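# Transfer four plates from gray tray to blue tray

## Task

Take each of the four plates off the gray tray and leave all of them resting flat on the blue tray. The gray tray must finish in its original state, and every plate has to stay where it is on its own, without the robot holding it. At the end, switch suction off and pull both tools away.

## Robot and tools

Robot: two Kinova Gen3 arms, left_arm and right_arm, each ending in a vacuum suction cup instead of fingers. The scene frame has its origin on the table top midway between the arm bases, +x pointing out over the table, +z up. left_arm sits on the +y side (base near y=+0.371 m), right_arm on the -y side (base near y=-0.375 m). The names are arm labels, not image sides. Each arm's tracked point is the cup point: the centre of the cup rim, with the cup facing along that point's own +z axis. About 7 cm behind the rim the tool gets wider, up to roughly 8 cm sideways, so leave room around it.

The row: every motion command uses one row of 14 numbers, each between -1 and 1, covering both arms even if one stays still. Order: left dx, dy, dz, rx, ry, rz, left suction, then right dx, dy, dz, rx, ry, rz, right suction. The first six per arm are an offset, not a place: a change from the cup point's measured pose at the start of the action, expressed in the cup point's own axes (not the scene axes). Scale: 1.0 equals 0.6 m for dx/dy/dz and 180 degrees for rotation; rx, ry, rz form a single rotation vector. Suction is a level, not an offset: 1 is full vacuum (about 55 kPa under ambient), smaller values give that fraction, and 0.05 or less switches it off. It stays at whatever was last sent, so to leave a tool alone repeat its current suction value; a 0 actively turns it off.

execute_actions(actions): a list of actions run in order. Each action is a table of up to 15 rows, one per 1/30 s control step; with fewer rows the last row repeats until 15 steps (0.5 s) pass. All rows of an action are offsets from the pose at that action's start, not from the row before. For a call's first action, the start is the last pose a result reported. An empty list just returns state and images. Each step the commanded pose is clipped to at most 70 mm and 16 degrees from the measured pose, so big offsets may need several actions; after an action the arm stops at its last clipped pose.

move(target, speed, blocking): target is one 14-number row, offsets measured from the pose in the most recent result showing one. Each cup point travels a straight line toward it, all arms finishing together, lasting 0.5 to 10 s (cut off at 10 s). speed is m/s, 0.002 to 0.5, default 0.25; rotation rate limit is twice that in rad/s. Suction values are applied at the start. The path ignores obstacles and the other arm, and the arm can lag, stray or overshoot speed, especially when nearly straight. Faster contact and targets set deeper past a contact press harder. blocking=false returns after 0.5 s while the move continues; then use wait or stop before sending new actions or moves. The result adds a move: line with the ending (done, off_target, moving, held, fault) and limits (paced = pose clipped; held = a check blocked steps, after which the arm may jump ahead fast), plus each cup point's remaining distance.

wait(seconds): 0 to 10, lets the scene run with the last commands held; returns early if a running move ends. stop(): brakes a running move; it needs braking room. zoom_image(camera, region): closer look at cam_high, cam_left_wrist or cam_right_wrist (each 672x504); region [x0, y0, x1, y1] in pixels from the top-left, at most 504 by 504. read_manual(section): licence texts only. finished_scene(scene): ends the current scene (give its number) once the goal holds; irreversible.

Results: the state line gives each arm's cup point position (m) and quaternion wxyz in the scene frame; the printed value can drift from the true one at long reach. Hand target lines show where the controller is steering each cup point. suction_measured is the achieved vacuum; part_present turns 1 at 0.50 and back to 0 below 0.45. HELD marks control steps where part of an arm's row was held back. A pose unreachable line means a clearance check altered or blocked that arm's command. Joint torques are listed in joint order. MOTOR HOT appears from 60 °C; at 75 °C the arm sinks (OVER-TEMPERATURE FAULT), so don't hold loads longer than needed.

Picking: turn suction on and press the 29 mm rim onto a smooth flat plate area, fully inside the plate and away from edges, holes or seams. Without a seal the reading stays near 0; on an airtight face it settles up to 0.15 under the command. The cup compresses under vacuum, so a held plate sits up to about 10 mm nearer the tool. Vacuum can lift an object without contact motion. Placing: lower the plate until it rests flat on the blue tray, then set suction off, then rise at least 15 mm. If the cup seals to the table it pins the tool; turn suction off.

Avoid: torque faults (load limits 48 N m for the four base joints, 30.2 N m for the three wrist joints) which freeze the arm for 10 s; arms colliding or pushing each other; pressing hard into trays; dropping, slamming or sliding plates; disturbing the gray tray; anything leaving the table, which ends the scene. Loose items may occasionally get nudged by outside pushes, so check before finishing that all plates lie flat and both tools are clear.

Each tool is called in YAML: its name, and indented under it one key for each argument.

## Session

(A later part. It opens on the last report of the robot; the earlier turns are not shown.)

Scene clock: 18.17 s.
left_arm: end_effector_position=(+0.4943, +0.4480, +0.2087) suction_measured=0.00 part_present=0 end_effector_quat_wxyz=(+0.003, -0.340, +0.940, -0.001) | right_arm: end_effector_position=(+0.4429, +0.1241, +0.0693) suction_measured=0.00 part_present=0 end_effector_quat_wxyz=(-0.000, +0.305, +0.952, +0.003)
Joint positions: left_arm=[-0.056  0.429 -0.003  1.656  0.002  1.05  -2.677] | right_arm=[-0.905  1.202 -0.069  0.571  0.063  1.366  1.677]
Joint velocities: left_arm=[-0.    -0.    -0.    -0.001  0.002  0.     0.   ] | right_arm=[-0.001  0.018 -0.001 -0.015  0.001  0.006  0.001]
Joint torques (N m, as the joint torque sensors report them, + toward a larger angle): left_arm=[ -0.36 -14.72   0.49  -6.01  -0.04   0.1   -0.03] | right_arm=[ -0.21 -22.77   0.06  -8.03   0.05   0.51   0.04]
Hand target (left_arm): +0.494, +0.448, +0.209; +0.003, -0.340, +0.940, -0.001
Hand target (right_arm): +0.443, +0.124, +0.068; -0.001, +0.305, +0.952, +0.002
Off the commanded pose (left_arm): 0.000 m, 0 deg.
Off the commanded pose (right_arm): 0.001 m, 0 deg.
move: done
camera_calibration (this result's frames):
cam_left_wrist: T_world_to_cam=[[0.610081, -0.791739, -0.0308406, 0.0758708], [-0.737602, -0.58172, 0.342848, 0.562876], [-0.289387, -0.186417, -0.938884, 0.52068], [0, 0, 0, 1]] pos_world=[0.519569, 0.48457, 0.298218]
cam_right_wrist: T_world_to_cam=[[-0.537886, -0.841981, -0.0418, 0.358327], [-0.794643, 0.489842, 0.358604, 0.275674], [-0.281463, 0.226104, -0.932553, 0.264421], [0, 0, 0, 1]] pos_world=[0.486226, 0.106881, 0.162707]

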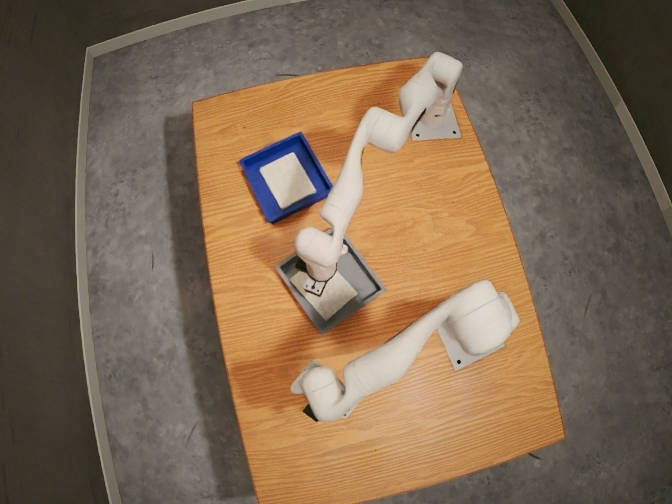

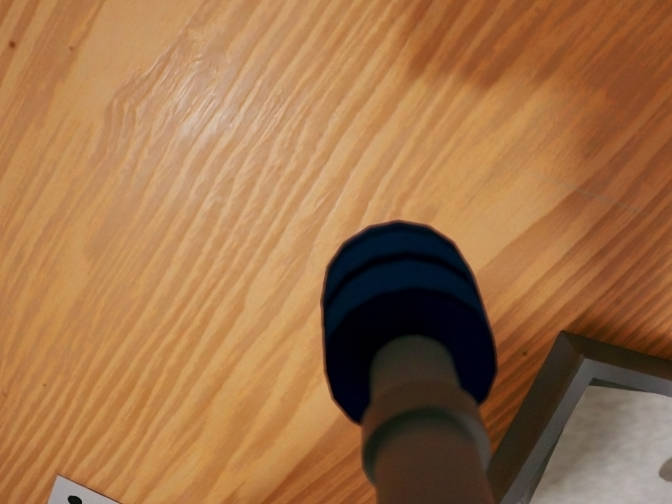

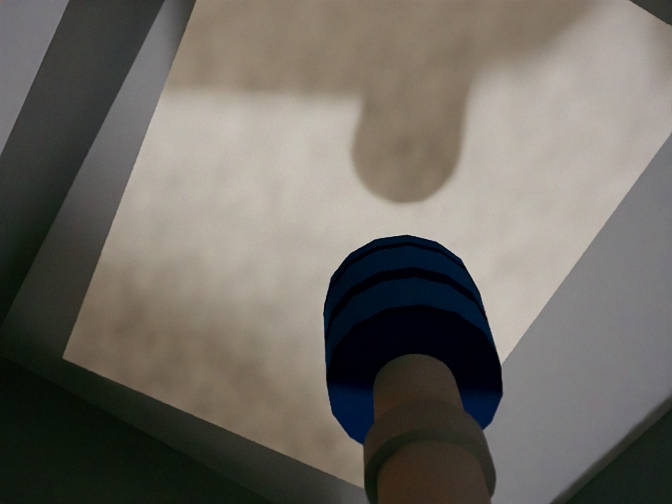

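move:
  target: [0,0,0,0,0,0,0,0,0.01,0.093,0,0,0,0.7]
  speed: 0.09

move:
  target: [0,0,0,0,0,0,0,0,-0.01,-0.095,0,0,0,0.7]
  speed: 0.15

move:
  target: [0,0,0,0,0,0,0,-0.405,-0.448,0,0,0,0.07,0.7]
  speed: 0.4

Scene clock: 19.37 s.
left_arm: end_effector_position=(+0.4943, +0.4480, +0.2087) suction_measured=0.00 part_present=0 end_effector_quat_wxyz=(+0.003, -0.340, +0.940, -0.001) | right_arm: end_effector_position=(+0.4463, +0.1289, +0.0131) suction_measured=0.59 part_present=1 end_effector_quat_wxyz=(-0.001, +0.305, +0.952, +0.002)
Joint positions: left_arm=[-0.056  0.429 -0.003  1.656  0.002  1.05  -2.677] | right_arm=[-0.907  1.287 -0.069  0.558  0.066  1.294  1.675]
Joint velocities: left_arm=[ 0.     0.    -0.    -0.     0.001  0.     0.001] | right_arm=[ 0.    -0.005 -0.001 -0.005  0.001 -0.002 -0.   ]
Joint torques (N m, as the joint torque sensors report them, + toward a larger angle): left_arm=[ -0.47 -14.59   0.48  -6.12  -0.13   0.1   -0.04] | right_arm=[ -0.26 -24.5    0.07  -8.45   0.04   0.1    0.08]
Hand target (left_arm): +0.494, +0.448, +0.209; +0.003, -0.340, +0.940, -0.001
Hand target (right_arm): +0.447, +0.129, +0.014; -0.000, +0.305, +0.952, +0.003
Off the commanded pose (left_arm): 0.000 m, 0 deg.
Off the commanded pose (right_arm): 0.001 m, 0 deg.
move: done
camera_calibration (this result's frames):
cam_left_wrist: T_world_to_cam=[[0.610081, -0.791739, -0.0308401, 0.0758704], [-0.737602, -0.58172, 0.342848, 0.562877], [-0.289386, -0.186417, -0.938885, 0.52068], [0, 0, 0, 1]] pos_world=[0.51957, 0.48457, 0.298217]
cam_right_wrist: T_world_to_cam=[[-0.538085, -0.841894, -0.0409741, 0.361923], [-0.794306, 0.490204, 0.358857, 0.295972], [-0.282034, 0.225641, -0.932493, 0.212139], [0, 0, 0, 1]] pos_world=[0.489668, 0.111746, 0.106436]

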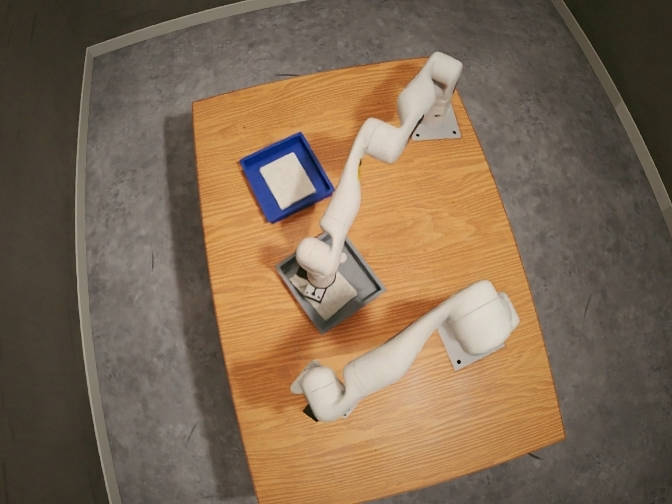

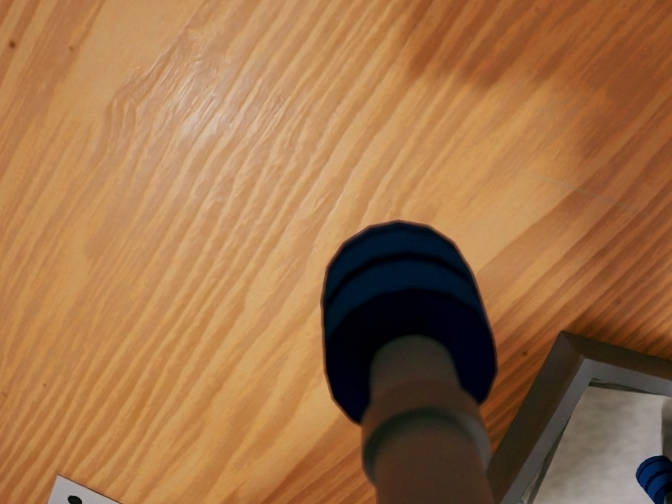

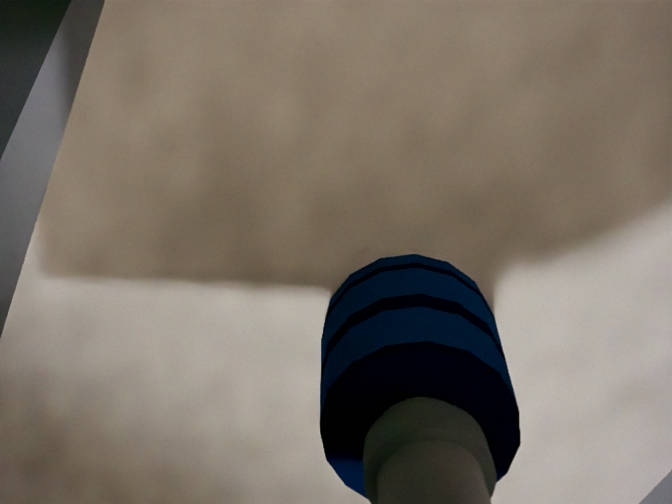

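Scene clock: 20.10 s.
left_arm: end_effector_position=(+0.4943, +0.4480, +0.2087) suction_measured=0.00 part_present=0 end_effector_quat_wxyz=(+0.003, -0.340, +0.940, -0.001) | right_arm: end_effector_position=(+0.4428, +0.1239, +0.0699) suction_measured=0.68 part_present=1 end_effector_quat_wxyz=(-0.001, +0.305, +0.952, +0.002)
Joint positions: left_arm=[-0.056  0.429 -0.003  1.656  0.002  1.05  -2.677] | right_arm=[-0.905  1.201 -0.069  0.569  0.063  1.369  1.677]
Joint velocities: left_arm=[ 0.     0.001 -0.     0.     0.001  0.     0.001] | right_arm=[ 0.002 -0.003 -0.     0.001  0.002  0.002  0.   ]
Joint torques (N m, as the joint torque sensors report them, + toward a larger angle): left_arm=[ -0.39 -14.67   0.45  -5.95  -0.01  -0.07   0.11] | right_arm=[ -0.24 -24.23  -0.1   -8.54   0.21   0.12   0.15]
Hand target (left_arm): +0.494, +0.448, +0.209; +0.003, -0.340, +0.940, -0.001
Hand target (right_arm): +0.443, +0.124, +0.070; -0.001, +0.305, +0.952, +0.002
Off the commanded pose (left_arm): 0.000 m, 0 deg.
Off the commanded pose (right_arm): 0.000 m, 0 deg.
move: done
camera_calibration (this result's frames):
cam_left_wrist: T_world_to_cam=[[0.610081, -0.791739, -0.0308398, 0.07587], [-0.737603, -0.58172, 0.342847, 0.562878], [-0.289386, -0.186417, -0.938885, 0.52068], [0, 0, 0, 1]] pos_world=[0.51957, 0.48457, 0.298217]
cam_right_wrist: T_world_to_cam=[[-0.537901, -0.842023, -0.0407521, 0.358037], [-0.794389, 0.490105, 0.358809, 0.275261], [-0.282152, 0.225376, -0.932521, 0.26533], [0, 0, 0, 1]] pos_world=[0.486116, 0.10677, 0.16325]

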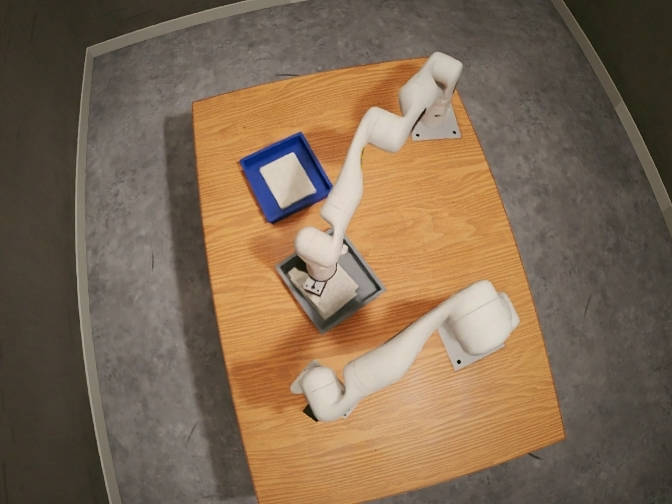

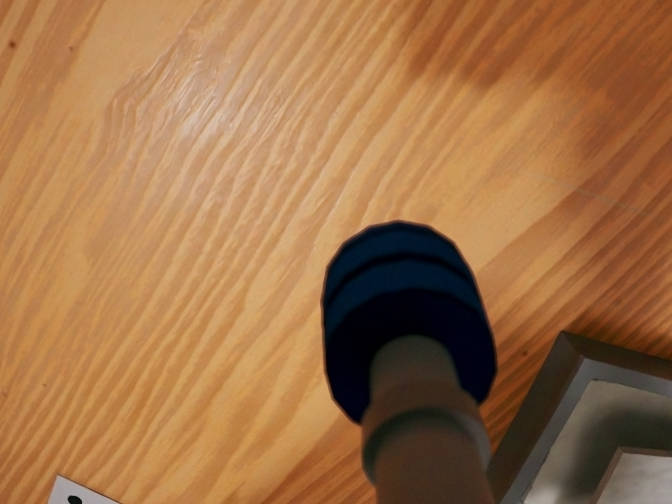

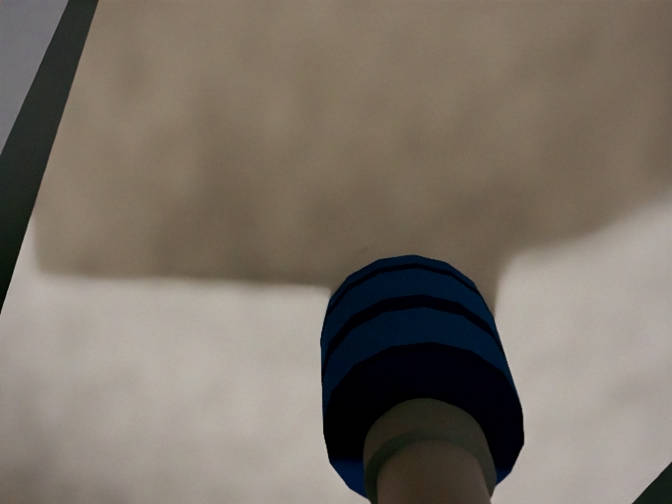

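Scene clock: 21.60 s.
left_arm: end_effector_position=(+0.4943, +0.4480, +0.2087) suction_measured=0.00 part_present=0 end_effector_quat_wxyz=(+0.003, -0.340, +0.940, -0.001) | right_arm: end_effector_position=(+0.4845, -0.2359, +0.0696) suction_measured=0.66 part_present=1 end_effector_quat_wxyz=(+0.001, +0.407, +0.913, +0.002)
Joint positions: left_arm=[-0.056  0.429 -0.003  1.656  0.002  1.05  -2.677] | right_arm=[-0.373  0.821 -0.039  1.432  0.035  0.887  1.979]
Joint velocities: left_arm=[-0.    -0.     0.     0.     0.    -0.    -0.002] | right_arm=[ 0.001 -0.001 -0.001  0.    -0.003  0.     0.   ]
Joint torques (N m, as the joint torque sensors report them, + toward a larger angle): left_arm=[ -0.39 -14.69   0.4   -5.79  -0.11   0.1    0.04] | right_arm=[  0.   -18.98  -0.49  -6.87  -0.04   0.07   0.  ]
Hand target (left_arm): +0.494, +0.448, +0.209; +0.003, -0.340, +0.940, -0.001
Hand target (right_arm): +0.485, -0.236, +0.070; +0.001, +0.407, +0.913, +0.002
Off the commanded pose (left_arm): 0.000 m, 0 deg.
Off the commanded pose (right_arm): 0.001 m, 0 deg.
move: done
camera_calibration (this result's frames):
cam_left_wrist: T_world_to_cam=[[0.61008, -0.791739, -0.0308396, 0.0758698], [-0.737603, -0.58172, 0.342847, 0.562878], [-0.289385, -0.186417, -0.938885, 0.520679], [0, 0, 0, 1]] pos_world=[0.519571, 0.48457, 0.298217]
cam_right_wrist: T_world_to_cam=[[-0.707555, -0.705493, -0.0405547, 0.191915], [-0.6698, 0.651253, 0.356702, 0.462629], [-0.22524, 0.27955, -0.933337, 0.343132], [0, 0, 0, 1]] pos_world=[0.522947, -0.261816, 0.16302]

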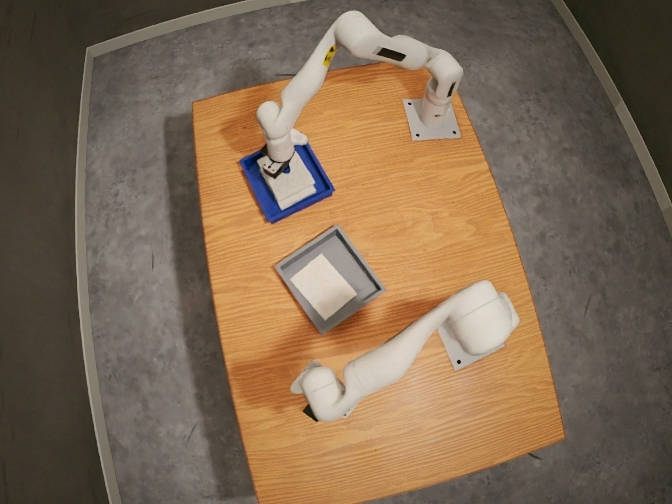

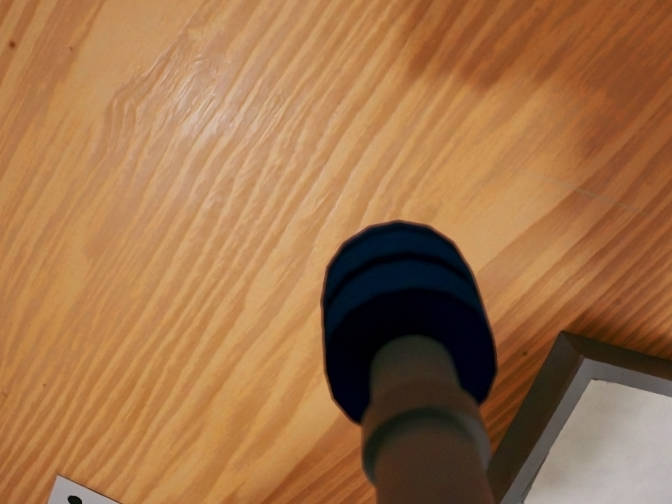

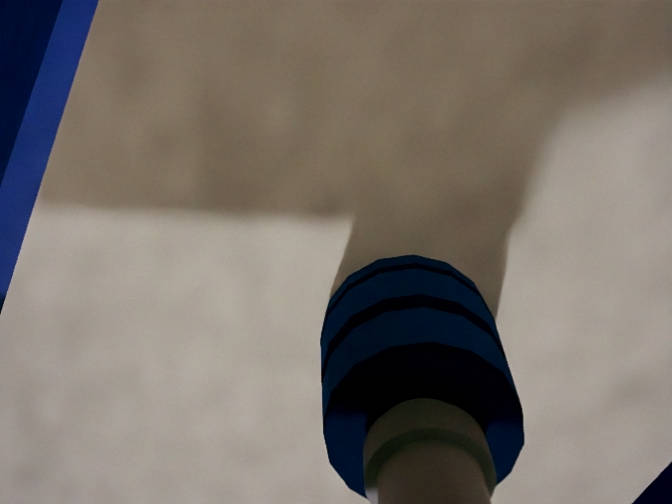

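move:
  target: [0,0,0,0,0,0,0,0,0,0.0935,0,0,0,0.7]
  speed: 0.1

execute_actions:
  actions:
    - [[0,0,0,0,0,0,0,0,0,0,0,0,0,0],[0,0,0,0,0,0,0,0,0,0,0,0,0,0],[0,0,0,0,0,0,0,0,0,0,0,0,0,0],[0,0,0,0,0,0,0,0,0,0,0,0,0,0],[0,0,0,0,0,0,0,0,0,-0.004,0,0,0,0],[0,0,0,0,0,0,0,0,0,-0.01,0,0,0,0],[0,0,0,0,0,0,0,0,0,-0.02,0,0,0,0],[0,0,0,0,0,0,0,0,0,-0.035,0,0,0,0],[0,0,0,0,0,0,0,0,0,-0.05,0,0,0,0],[0,0,0,0,0,0,0,0,0,-0.065,0,0,0,0],[0,0,0,0,0,0,0,0,0,-0.08,0,0,0,0],[0,0,0,0,0,0,0,0,0,-0.09,0,0,0,0]]

move:
  target: [0,0,0,0,0,0,0,0.492,0.35,0,0,0,-0.07,0]
  speed: 0.45

Scene clock: 24.50 s.
left_arm: end_effector_position=(+0.4943, +0.4480, +0.2087) suction_measured=0.00 part_present=0 end_effector_quat_wxyz=(+0.003, -0.340, +0.940, -0.001) | right_arm: end_effector_position=(+0.4847, -0.2358, +0.0137) suction_measured=0.68 part_present=1 end_effector_quat_wxyz=(+0.001, +0.407, +0.913, +0.002)
Joint positions: left_arm=[-0.056  0.429 -0.003  1.656  0.002  1.05  -2.677] | right_arm=[-0.374  0.911 -0.038  1.457  0.04   0.77   1.975]
Joint velocities: left_arm=[ 0.    -0.    -0.    -0.001  0.     0.    -0.001] | right_arm=[-0.001  0.003  0.    -0.001  0.001 -0.     0.002]
Joint torques (N m, as the joint torque sensors report them, + toward a larger angle): left_arm=[ -0.17 -14.7    0.39  -6.14  -0.1    0.     0.09] | right_arm=[ -0.31 -19.1    0.09  -6.21   0.17   0.06   0.14]
Hand target (left_arm): +0.494, +0.448, +0.209; +0.003, -0.340, +0.940, -0.001
Hand target (right_arm): +0.485, -0.236, +0.013; +0.001, +0.407, +0.913, +0.002
Off the commanded pose (left_arm): 0.000 m, 0 deg.
Off the commanded pose (right_arm): 0.000 m, 0 deg.
move: done
camera_calibration (this result's frames):
cam_left_wrist: T_world_to_cam=[[0.61008, -0.791739, -0.0308392, 0.0758694], [-0.737603, -0.58172, 0.342846, 0.562879], [-0.289385, -0.186417, -0.938885, 0.520679], [0, 0, 0, 1]] pos_world=[0.519572, 0.48457, 0.298217]
cam_right_wrist: T_world_to_cam=[[-0.707679, -0.705336, -0.0411223, 0.189982], [-0.669829, 0.651263, 0.356631, 0.482626], [-0.224763, 0.279925, -0.93334, 0.290917], [0, 0, 0, 1]] pos_world=[0.52311, -0.26175, 0.107218]

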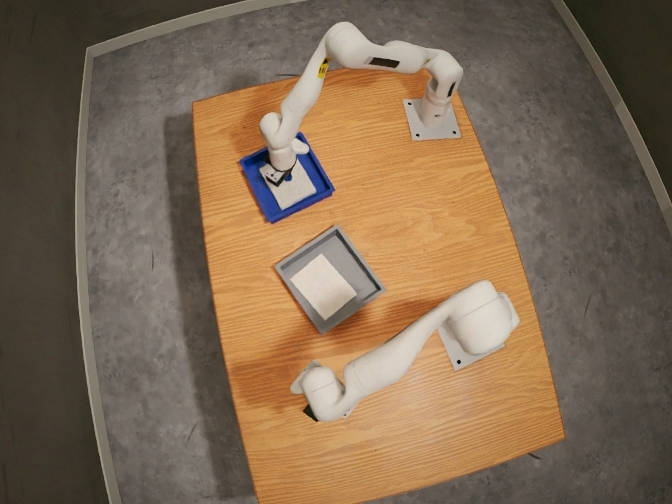

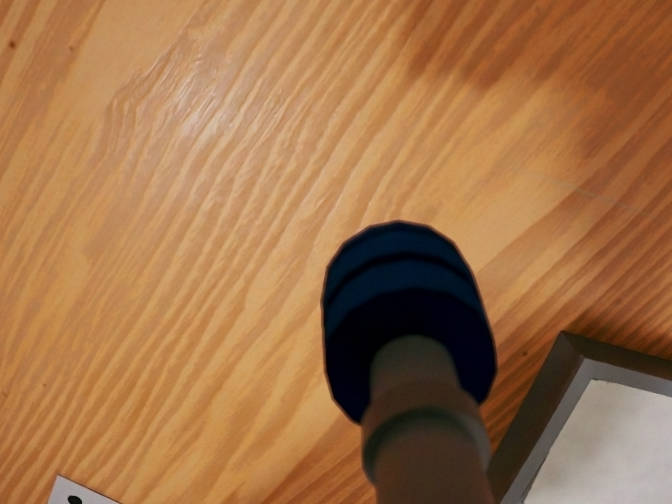

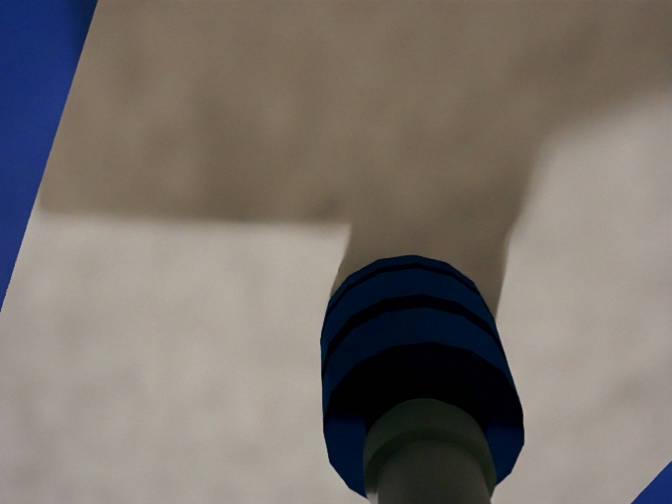

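Scene clock: 25.00 s.
left_arm: end_effector_position=(+0.4943, +0.4480, +0.2087) suction_measured=0.00 part_present=0 end_effector_quat_wxyz=(+0.003, -0.340, +0.940, -0.001) | right_arm: end_effector_position=(+0.4847, -0.2358, +0.0663) suction_measured=0.00 part_present=0 end_effector_quat_wxyz=(+0.001, +0.407, +0.913, +0.002)
Joint positions: left_arm=[-0.056  0.429 -0.003  1.656  0.002  1.05  -2.677] | right_arm=[-0.373  0.826 -0.039  1.433  0.035  0.88   1.979]
Joint velocities: left_arm=[ 0.  0. -0.  0.  0. -0.  0.] | right_arm=[-0.001 -0.019 -0.    -0.03  -0.004  0.073  0.003]
Joint torques (N m, as the joint torque sensors report them, + toward a larger angle): left_arm=[ -0.24 -14.65   0.48  -5.97  -0.07  -0.06  -0.06] | right_arm=[ -0.21 -13.8    0.1   -4.56   0.1    0.3    0.2 ]
Hand target (left_arm): +0.494, +0.448, +0.209; +0.003, -0.340, +0.940, -0.001
Hand target (right_arm): +0.485, -0.236, +0.068; +0.001, +0.407, +0.913, +0.002
Off the commanded pose (left_arm): 0.000 m, 0 deg.
Off the commanded pose (right_arm): 0.001 m, 0 deg.
Step readings (end_effector_position):
0: left_arm (+0.4943, +0.4480, +0.2087) | right_arm (+0.4847, -0.2358, +0.0137)
1: left_arm (+0.4943, +0.4480, +0.2087) | right_arm (+0.4847, -0.2358, +0.0138)
2: left_arm (+0.4943, +0.4480, +0.2087) | right_arm (+0.4850, -0.2357, +0.0143)
4: left_arm (+0.4943, +0.4480, +0.2087) | right_arm (+0.4857, -0.2356, +0.0156)
8: left_arm (+0.4943, +0.4480, +0.2087) | right_arm (+0.4858, -0.2355, +0.0259)
15: end_effector_position above
camera_calibration (this result's frames):
cam_left_wrist: T_world_to_cam=[[0.61008, -0.791739, -0.0308389, 0.0758691], [-0.737604, -0.58172, 0.342846, 0.56288], [-0.289384, -0.186416, -0.938885, 0.520679], [0, 0, 0, 1]] pos_world=[0.519572, 0.48457, 0.298216]
cam_right_wrist: T_world_to_cam=[[-0.707578, -0.705459, -0.0407444, 0.192049], [-0.669835, 0.651248, 0.356646, 0.463926], [-0.225065, 0.279647, -0.933351, 0.34007], [0, 0, 0, 1]] pos_world=[0.523182, -0.261748, 0.159772]

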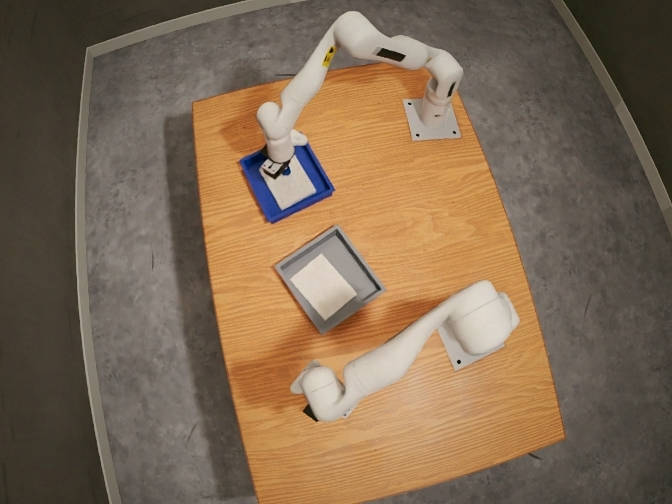

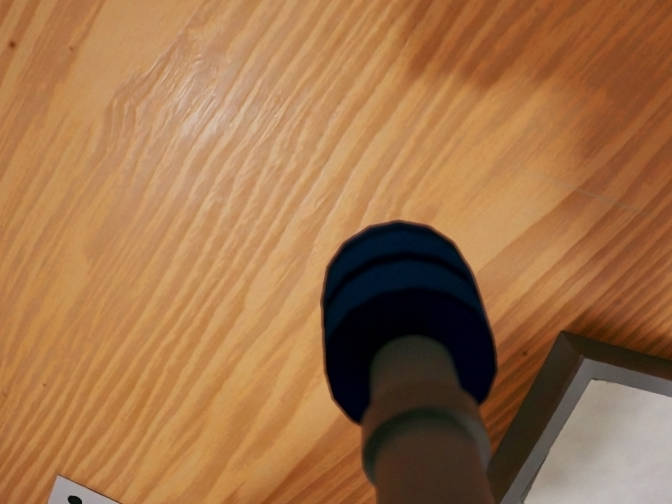

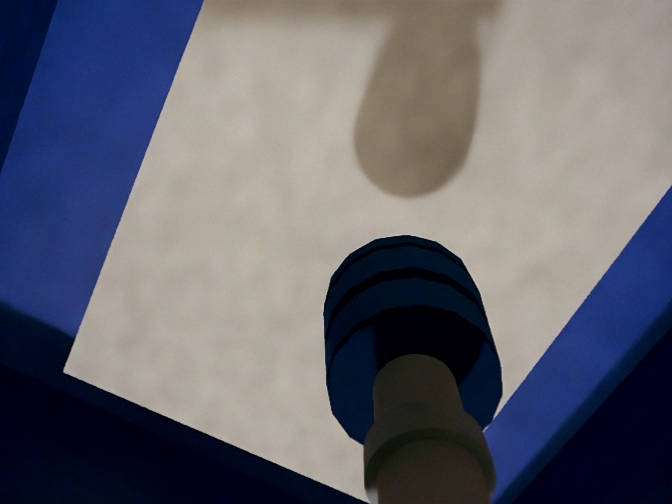

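Scene clock: 26.50 s.
left_arm: end_effector_position=(+0.4943, +0.4480, +0.2087) suction_measured=0.00 part_present=0 end_effector_quat_wxyz=(+0.003, -0.340, +0.940, -0.001) | right_arm: end_effector_position=(+0.4440, +0.1241, +0.0678) suction_measured=0.00 part_present=0 end_effector_quat_wxyz=(-0.000, +0.305, +0.952, +0.003)
Joint positions: left_arm=[-0.056  0.429 -0.003  1.656  0.002  1.05  -2.677] | right_arm=[-0.905  1.206 -0.068  0.566  0.062  1.366  1.678]
Joint velocities: left_arm=[ 0.    -0.001  0.    -0.    -0.     0.     0.   ] | right_arm=[-0.003  0.018 -0.001 -0.016 -0.     0.004 -0.001]
Joint torques (N m, as the joint torque sensors report them, + toward a larger angle): left_arm=[ -0.38 -14.72   0.34  -5.94   0.    -0.07  -0.09] | right_arm=[ -0.21 -23.73  -0.12  -7.98   0.1   -0.01   0.06]
Hand target (left_arm): +0.494, +0.448, +0.209; +0.003, -0.340, +0.940, -0.001
Hand target (right_arm): +0.444, +0.124, +0.067; -0.001, +0.305, +0.952, +0.002
Off the commanded pose (left_arm): 0.000 m, 0 deg.
Off the commanded pose (right_arm): 0.001 m, 0 deg.
move: done
camera_calibration (this result's frames):
cam_left_wrist: T_world_to_cam=[[0.61008, -0.791739, -0.0308386, 0.0758687], [-0.737604, -0.58172, 0.342845, 0.562881], [-0.289384, -0.186416, -0.938886, 0.520679], [0, 0, 0, 1]] pos_world=[0.519573, 0.48457, 0.298216]
cam_right_wrist: T_world_to_cam=[[-0.537811, -0.84201, -0.0421728, 0.358871], [-0.794795, 0.4897, 0.358463, 0.277139], [-0.281177, 0.226304, -0.932591, 0.263102], [0, 0, 0, 1]] pos_world=[0.487252, 0.106917, 0.161157]

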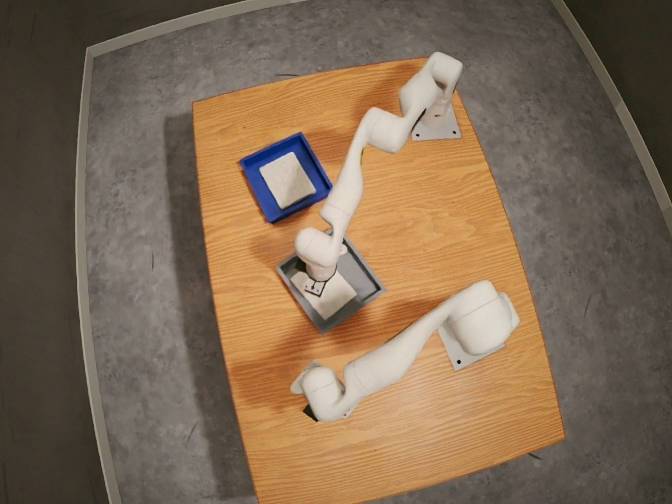

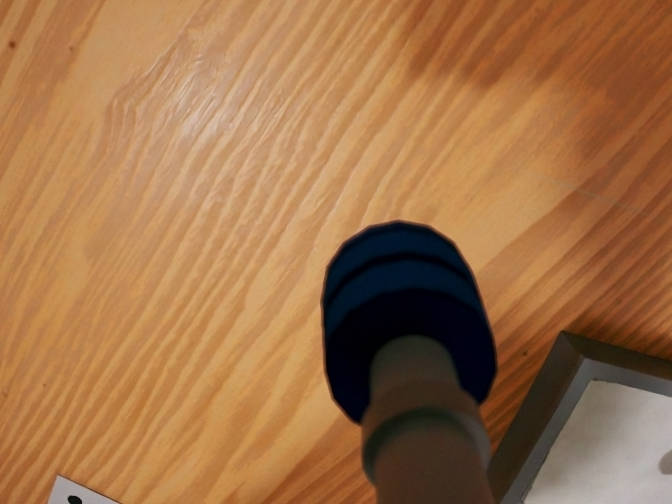

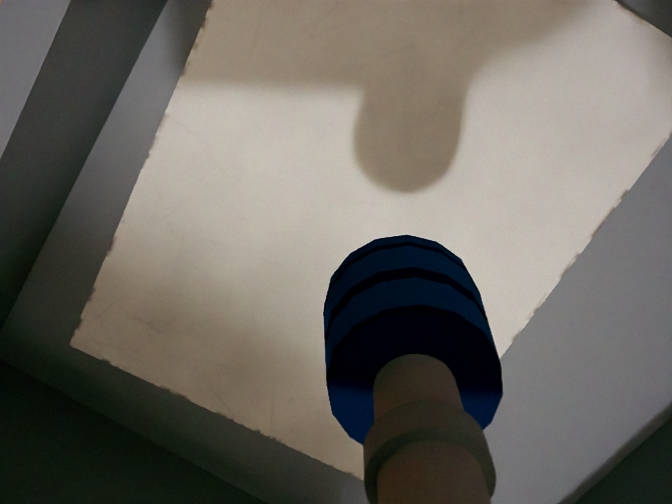

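move:
  target: [0,0,0,0,0,0,0,0,0.01,0.1,0,0,0,0.7]
  speed: 0.09

move:
  target: [0,0,0,0,0,0,0,0,-0.01,-0.104,0,0,0,0.7]
  speed: 0.15

move:
  target: [0,0,0,0,0,0,0,-0.405,-0.448,0,0,0,0.07,0.7]
  speed: 0.4

Scene clock: 27.93 s.
left_arm: end_effector_position=(+0.4943, +0.4480, +0.2087) suction_measured=0.00 part_present=0 end_effector_quat_wxyz=(+0.003, -0.340, +0.940, -0.001) | right_arm: end_effector_position=(+0.4473, +0.1289, +0.0071) suction_measured=0.56 part_present=1 end_effector_quat_wxyz=(-0.001, +0.305, +0.952, +0.002)
Joint positions: left_arm=[-0.056  0.429 -0.003  1.656  0.002  1.05  -2.677] | right_arm=[-0.906  1.297 -0.068  0.554  0.065  1.288  1.677]
Joint velocities: left_arm=[ 0.    -0.    -0.001 -0.     0.    -0.     0.   ] | right_arm=[ 0.    -0.002 -0.    -0.003 -0.     0.001 -0.002]
Joint torques (N m, as the joint torque sensors report them, + toward a larger angle): left_arm=[ -0.41 -14.52   0.54  -5.81  -0.01   0.05  -0.08] | right_arm=[ -0.19 -24.63  -0.03  -8.69   0.08   0.11   0.05]
Hand target (left_arm): +0.494, +0.448, +0.209; +0.003, -0.340, +0.940, -0.001
Hand target (right_arm): +0.448, +0.129, +0.008; -0.000, +0.305, +0.952, +0.003
Off the commanded pose (left_arm): 0.000 m, 0 deg.
Off the commanded pose (right_arm): 0.001 m, 0 deg.
move: done
camera_calibration (this result's frames):
cam_left_wrist: T_world_to_cam=[[0.61008, -0.791739, -0.0308382, 0.0758683], [-0.737604, -0.58172, 0.342845, 0.562882], [-0.289383, -0.186416, -0.938886, 0.520678], [0, 0, 0, 1]] pos_world=[0.519574, 0.48457, 0.298216]
cam_right_wrist: T_world_to_cam=[[-0.538027, -0.841931, -0.0409779, 0.362184], [-0.79436, 0.490165, 0.358791, 0.298938], [-0.281991, 0.22559, -0.932518, 0.206843], [0, 0, 0, 1]] pos_world=[0.490657, 0.111744, 0.10047]

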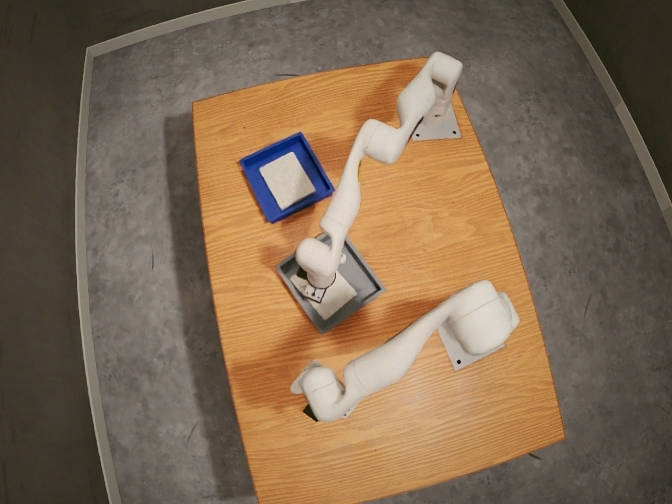

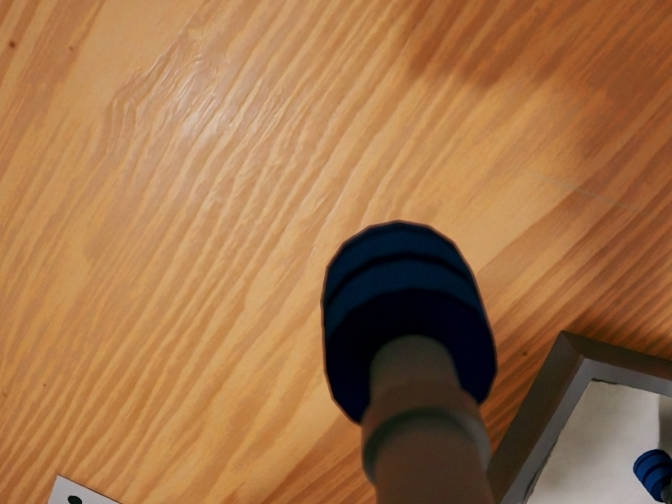

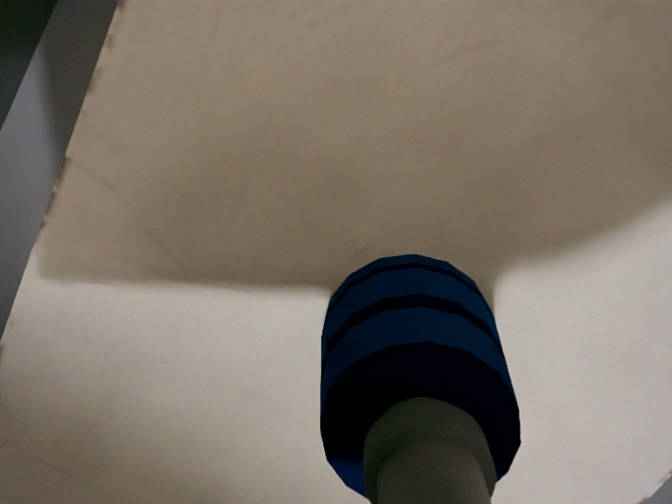

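Scene clock: 28.67 s.
left_arm: end_effector_position=(+0.4943, +0.4480, +0.2087) suction_measured=0.00 part_present=0 end_effector_quat_wxyz=(+0.003, -0.340, +0.940, -0.001) | right_arm: end_effector_position=(+0.4438, +0.1238, +0.0693) suction_measured=0.68 part_present=1 end_effector_quat_wxyz=(-0.001, +0.305, +0.952, +0.002)
Joint positions: left_arm=[-0.056  0.429 -0.003  1.656  0.002  1.05  -2.677] | right_arm=[-0.905  1.205 -0.068  0.563  0.062  1.371  1.679]
Joint velocities: left_arm=[ 0.    -0.001  0.     0.     0.001  0.    -0.002] | right_arm=[ 0.001 -0.003 -0.003  0.001 -0.002  0.    -0.001]
Joint torques (N m, as the joint torque sensors report them, + toward a larger angle): left_arm=[ -0.46 -14.59   0.53  -5.85  -0.12  -0.01   0.02] | right_arm=[ -0.12 -24.18   0.04  -8.91   0.11   0.08   0.12]
Hand target (left_arm): +0.494, +0.448, +0.209; +0.003, -0.340, +0.940, -0.001
Hand target (right_arm): +0.444, +0.124, +0.069; -0.000, +0.305, +0.952, +0.002
Off the commanded pose (left_arm): 0.000 m, 0 deg.
Off the commanded pose (right_arm): 0.000 m, 0 deg.
move: done
camera_calibration (this result's frames):
cam_left_wrist: T_world_to_cam=[[0.61008, -0.791739, -0.0308379, 0.0758678], [-0.737604, -0.58172, 0.342844, 0.562883], [-0.289382, -0.186416, -0.938886, 0.520678], [0, 0, 0, 1]] pos_world=[0.519574, 0.48457, 0.298216]
cam_right_wrist: T_world_to_cam=[[-0.537829, -0.842068, -0.0407466, 0.358502], [-0.79445, 0.490057, 0.358739, 0.276299], [-0.282114, 0.225311, -0.932548, 0.265067], [0, 0, 0, 1]] pos_world=[0.487098, 0.106758, 0.162676]

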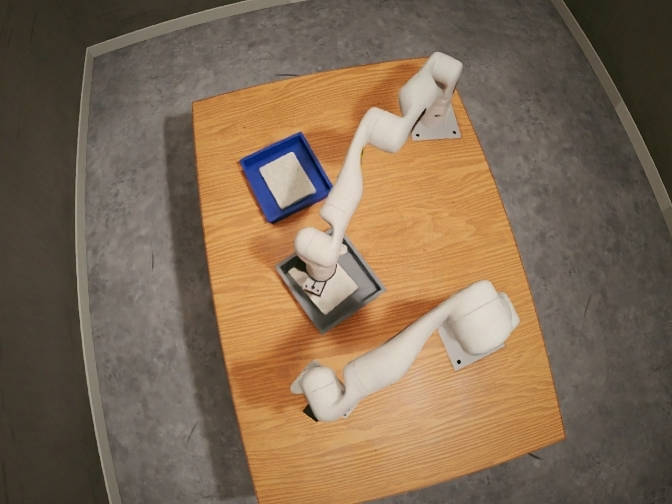

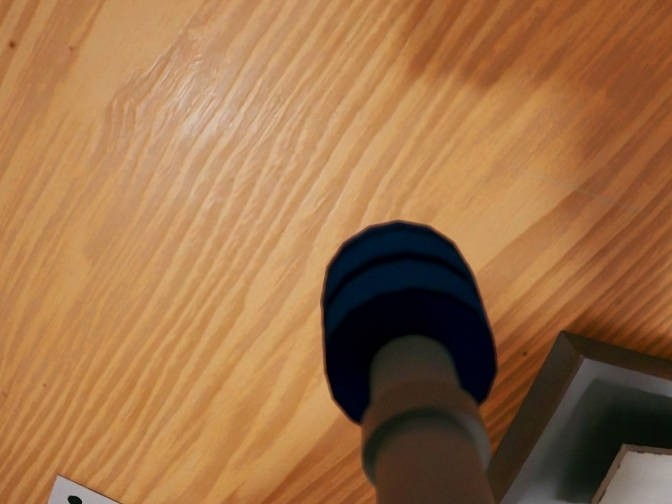

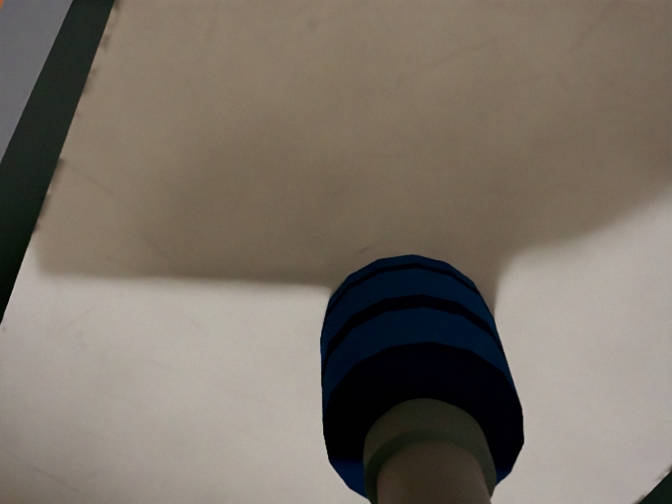

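Scene clock: 30.17 s.
left_arm: end_effector_position=(+0.4943, +0.4480, +0.2087) suction_measured=0.00 part_present=0 end_effector_quat_wxyz=(+0.003, -0.340, +0.940, -0.001) | right_arm: end_effector_position=(+0.4855, -0.2359, +0.0690) suction_measured=0.66 part_present=1 end_effector_quat_wxyz=(+0.001, +0.407, +0.913, +0.002)
Joint positions: left_arm=[-0.056  0.429 -0.003  1.656  0.002  1.05  -2.677] | right_arm=[-0.373  0.823 -0.038  1.428  0.034  0.888  1.981]
Joint velocities: left_arm=[-0. -0. -0.  0.  0. -0. -0.] | right_arm=[ 0.001 -0.001 -0.     0.    -0.001 -0.001  0.002]
Joint torques (N m, as the joint torque sensors report them, + toward a larger angle): left_arm=[ -0.41 -14.79   0.39  -5.91  -0.12   0.04   0.01] | right_arm=[ -0.11 -19.13  -0.19  -6.74   0.07   0.13   0.  ]
Hand target (left_arm): +0.494, +0.448, +0.209; +0.003, -0.340, +0.940, -0.001
Hand target (right_arm): +0.486, -0.236, +0.069; +0.001, +0.407, +0.913, +0.002
Off the commanded pose (left_arm): 0.000 m, 0 deg.
Off the commanded pose (right_arm): 0.001 m, 0 deg.
move: done
camera_calibration (this result's frames):
cam_left_wrist: T_world_to_cam=[[0.61008, -0.791739, -0.0308376, 0.0758675], [-0.737605, -0.58172, 0.342844, 0.562884], [-0.289382, -0.186416, -0.938886, 0.520678], [0, 0, 0, 1]] pos_world=[0.519575, 0.484571, 0.298216]
cam_right_wrist: T_world_to_cam=[[-0.707493, -0.705555, -0.0405656, 0.192558], [-0.669877, 0.651211, 0.356636, 0.463549], [-0.22521, 0.279491, -0.933362, 0.342817], [0, 0, 0, 1]] pos_world=[0.52396, -0.261822, 0.162466]

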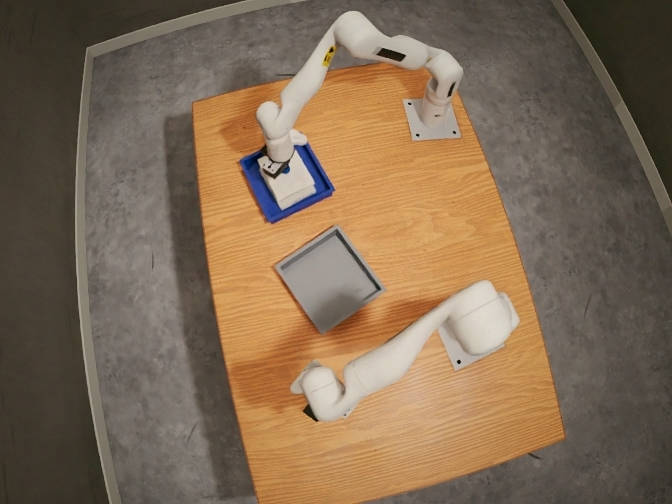

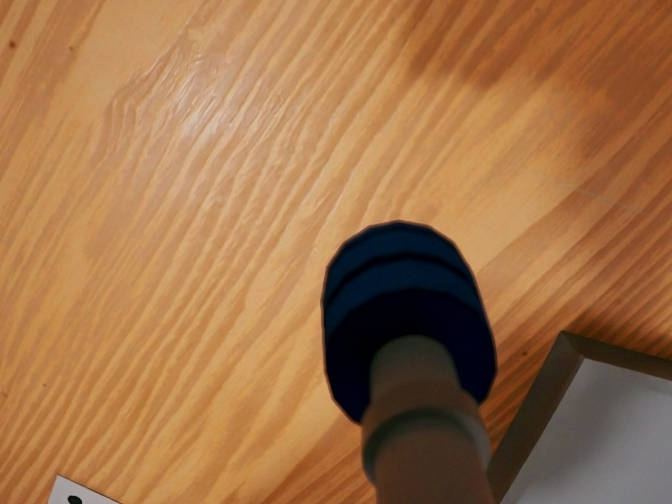

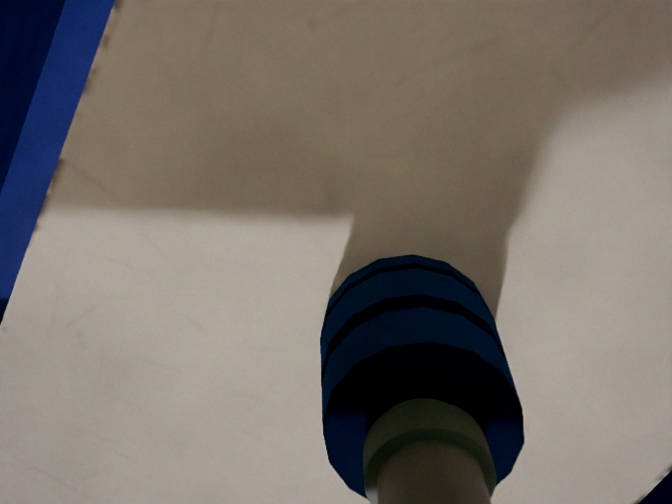

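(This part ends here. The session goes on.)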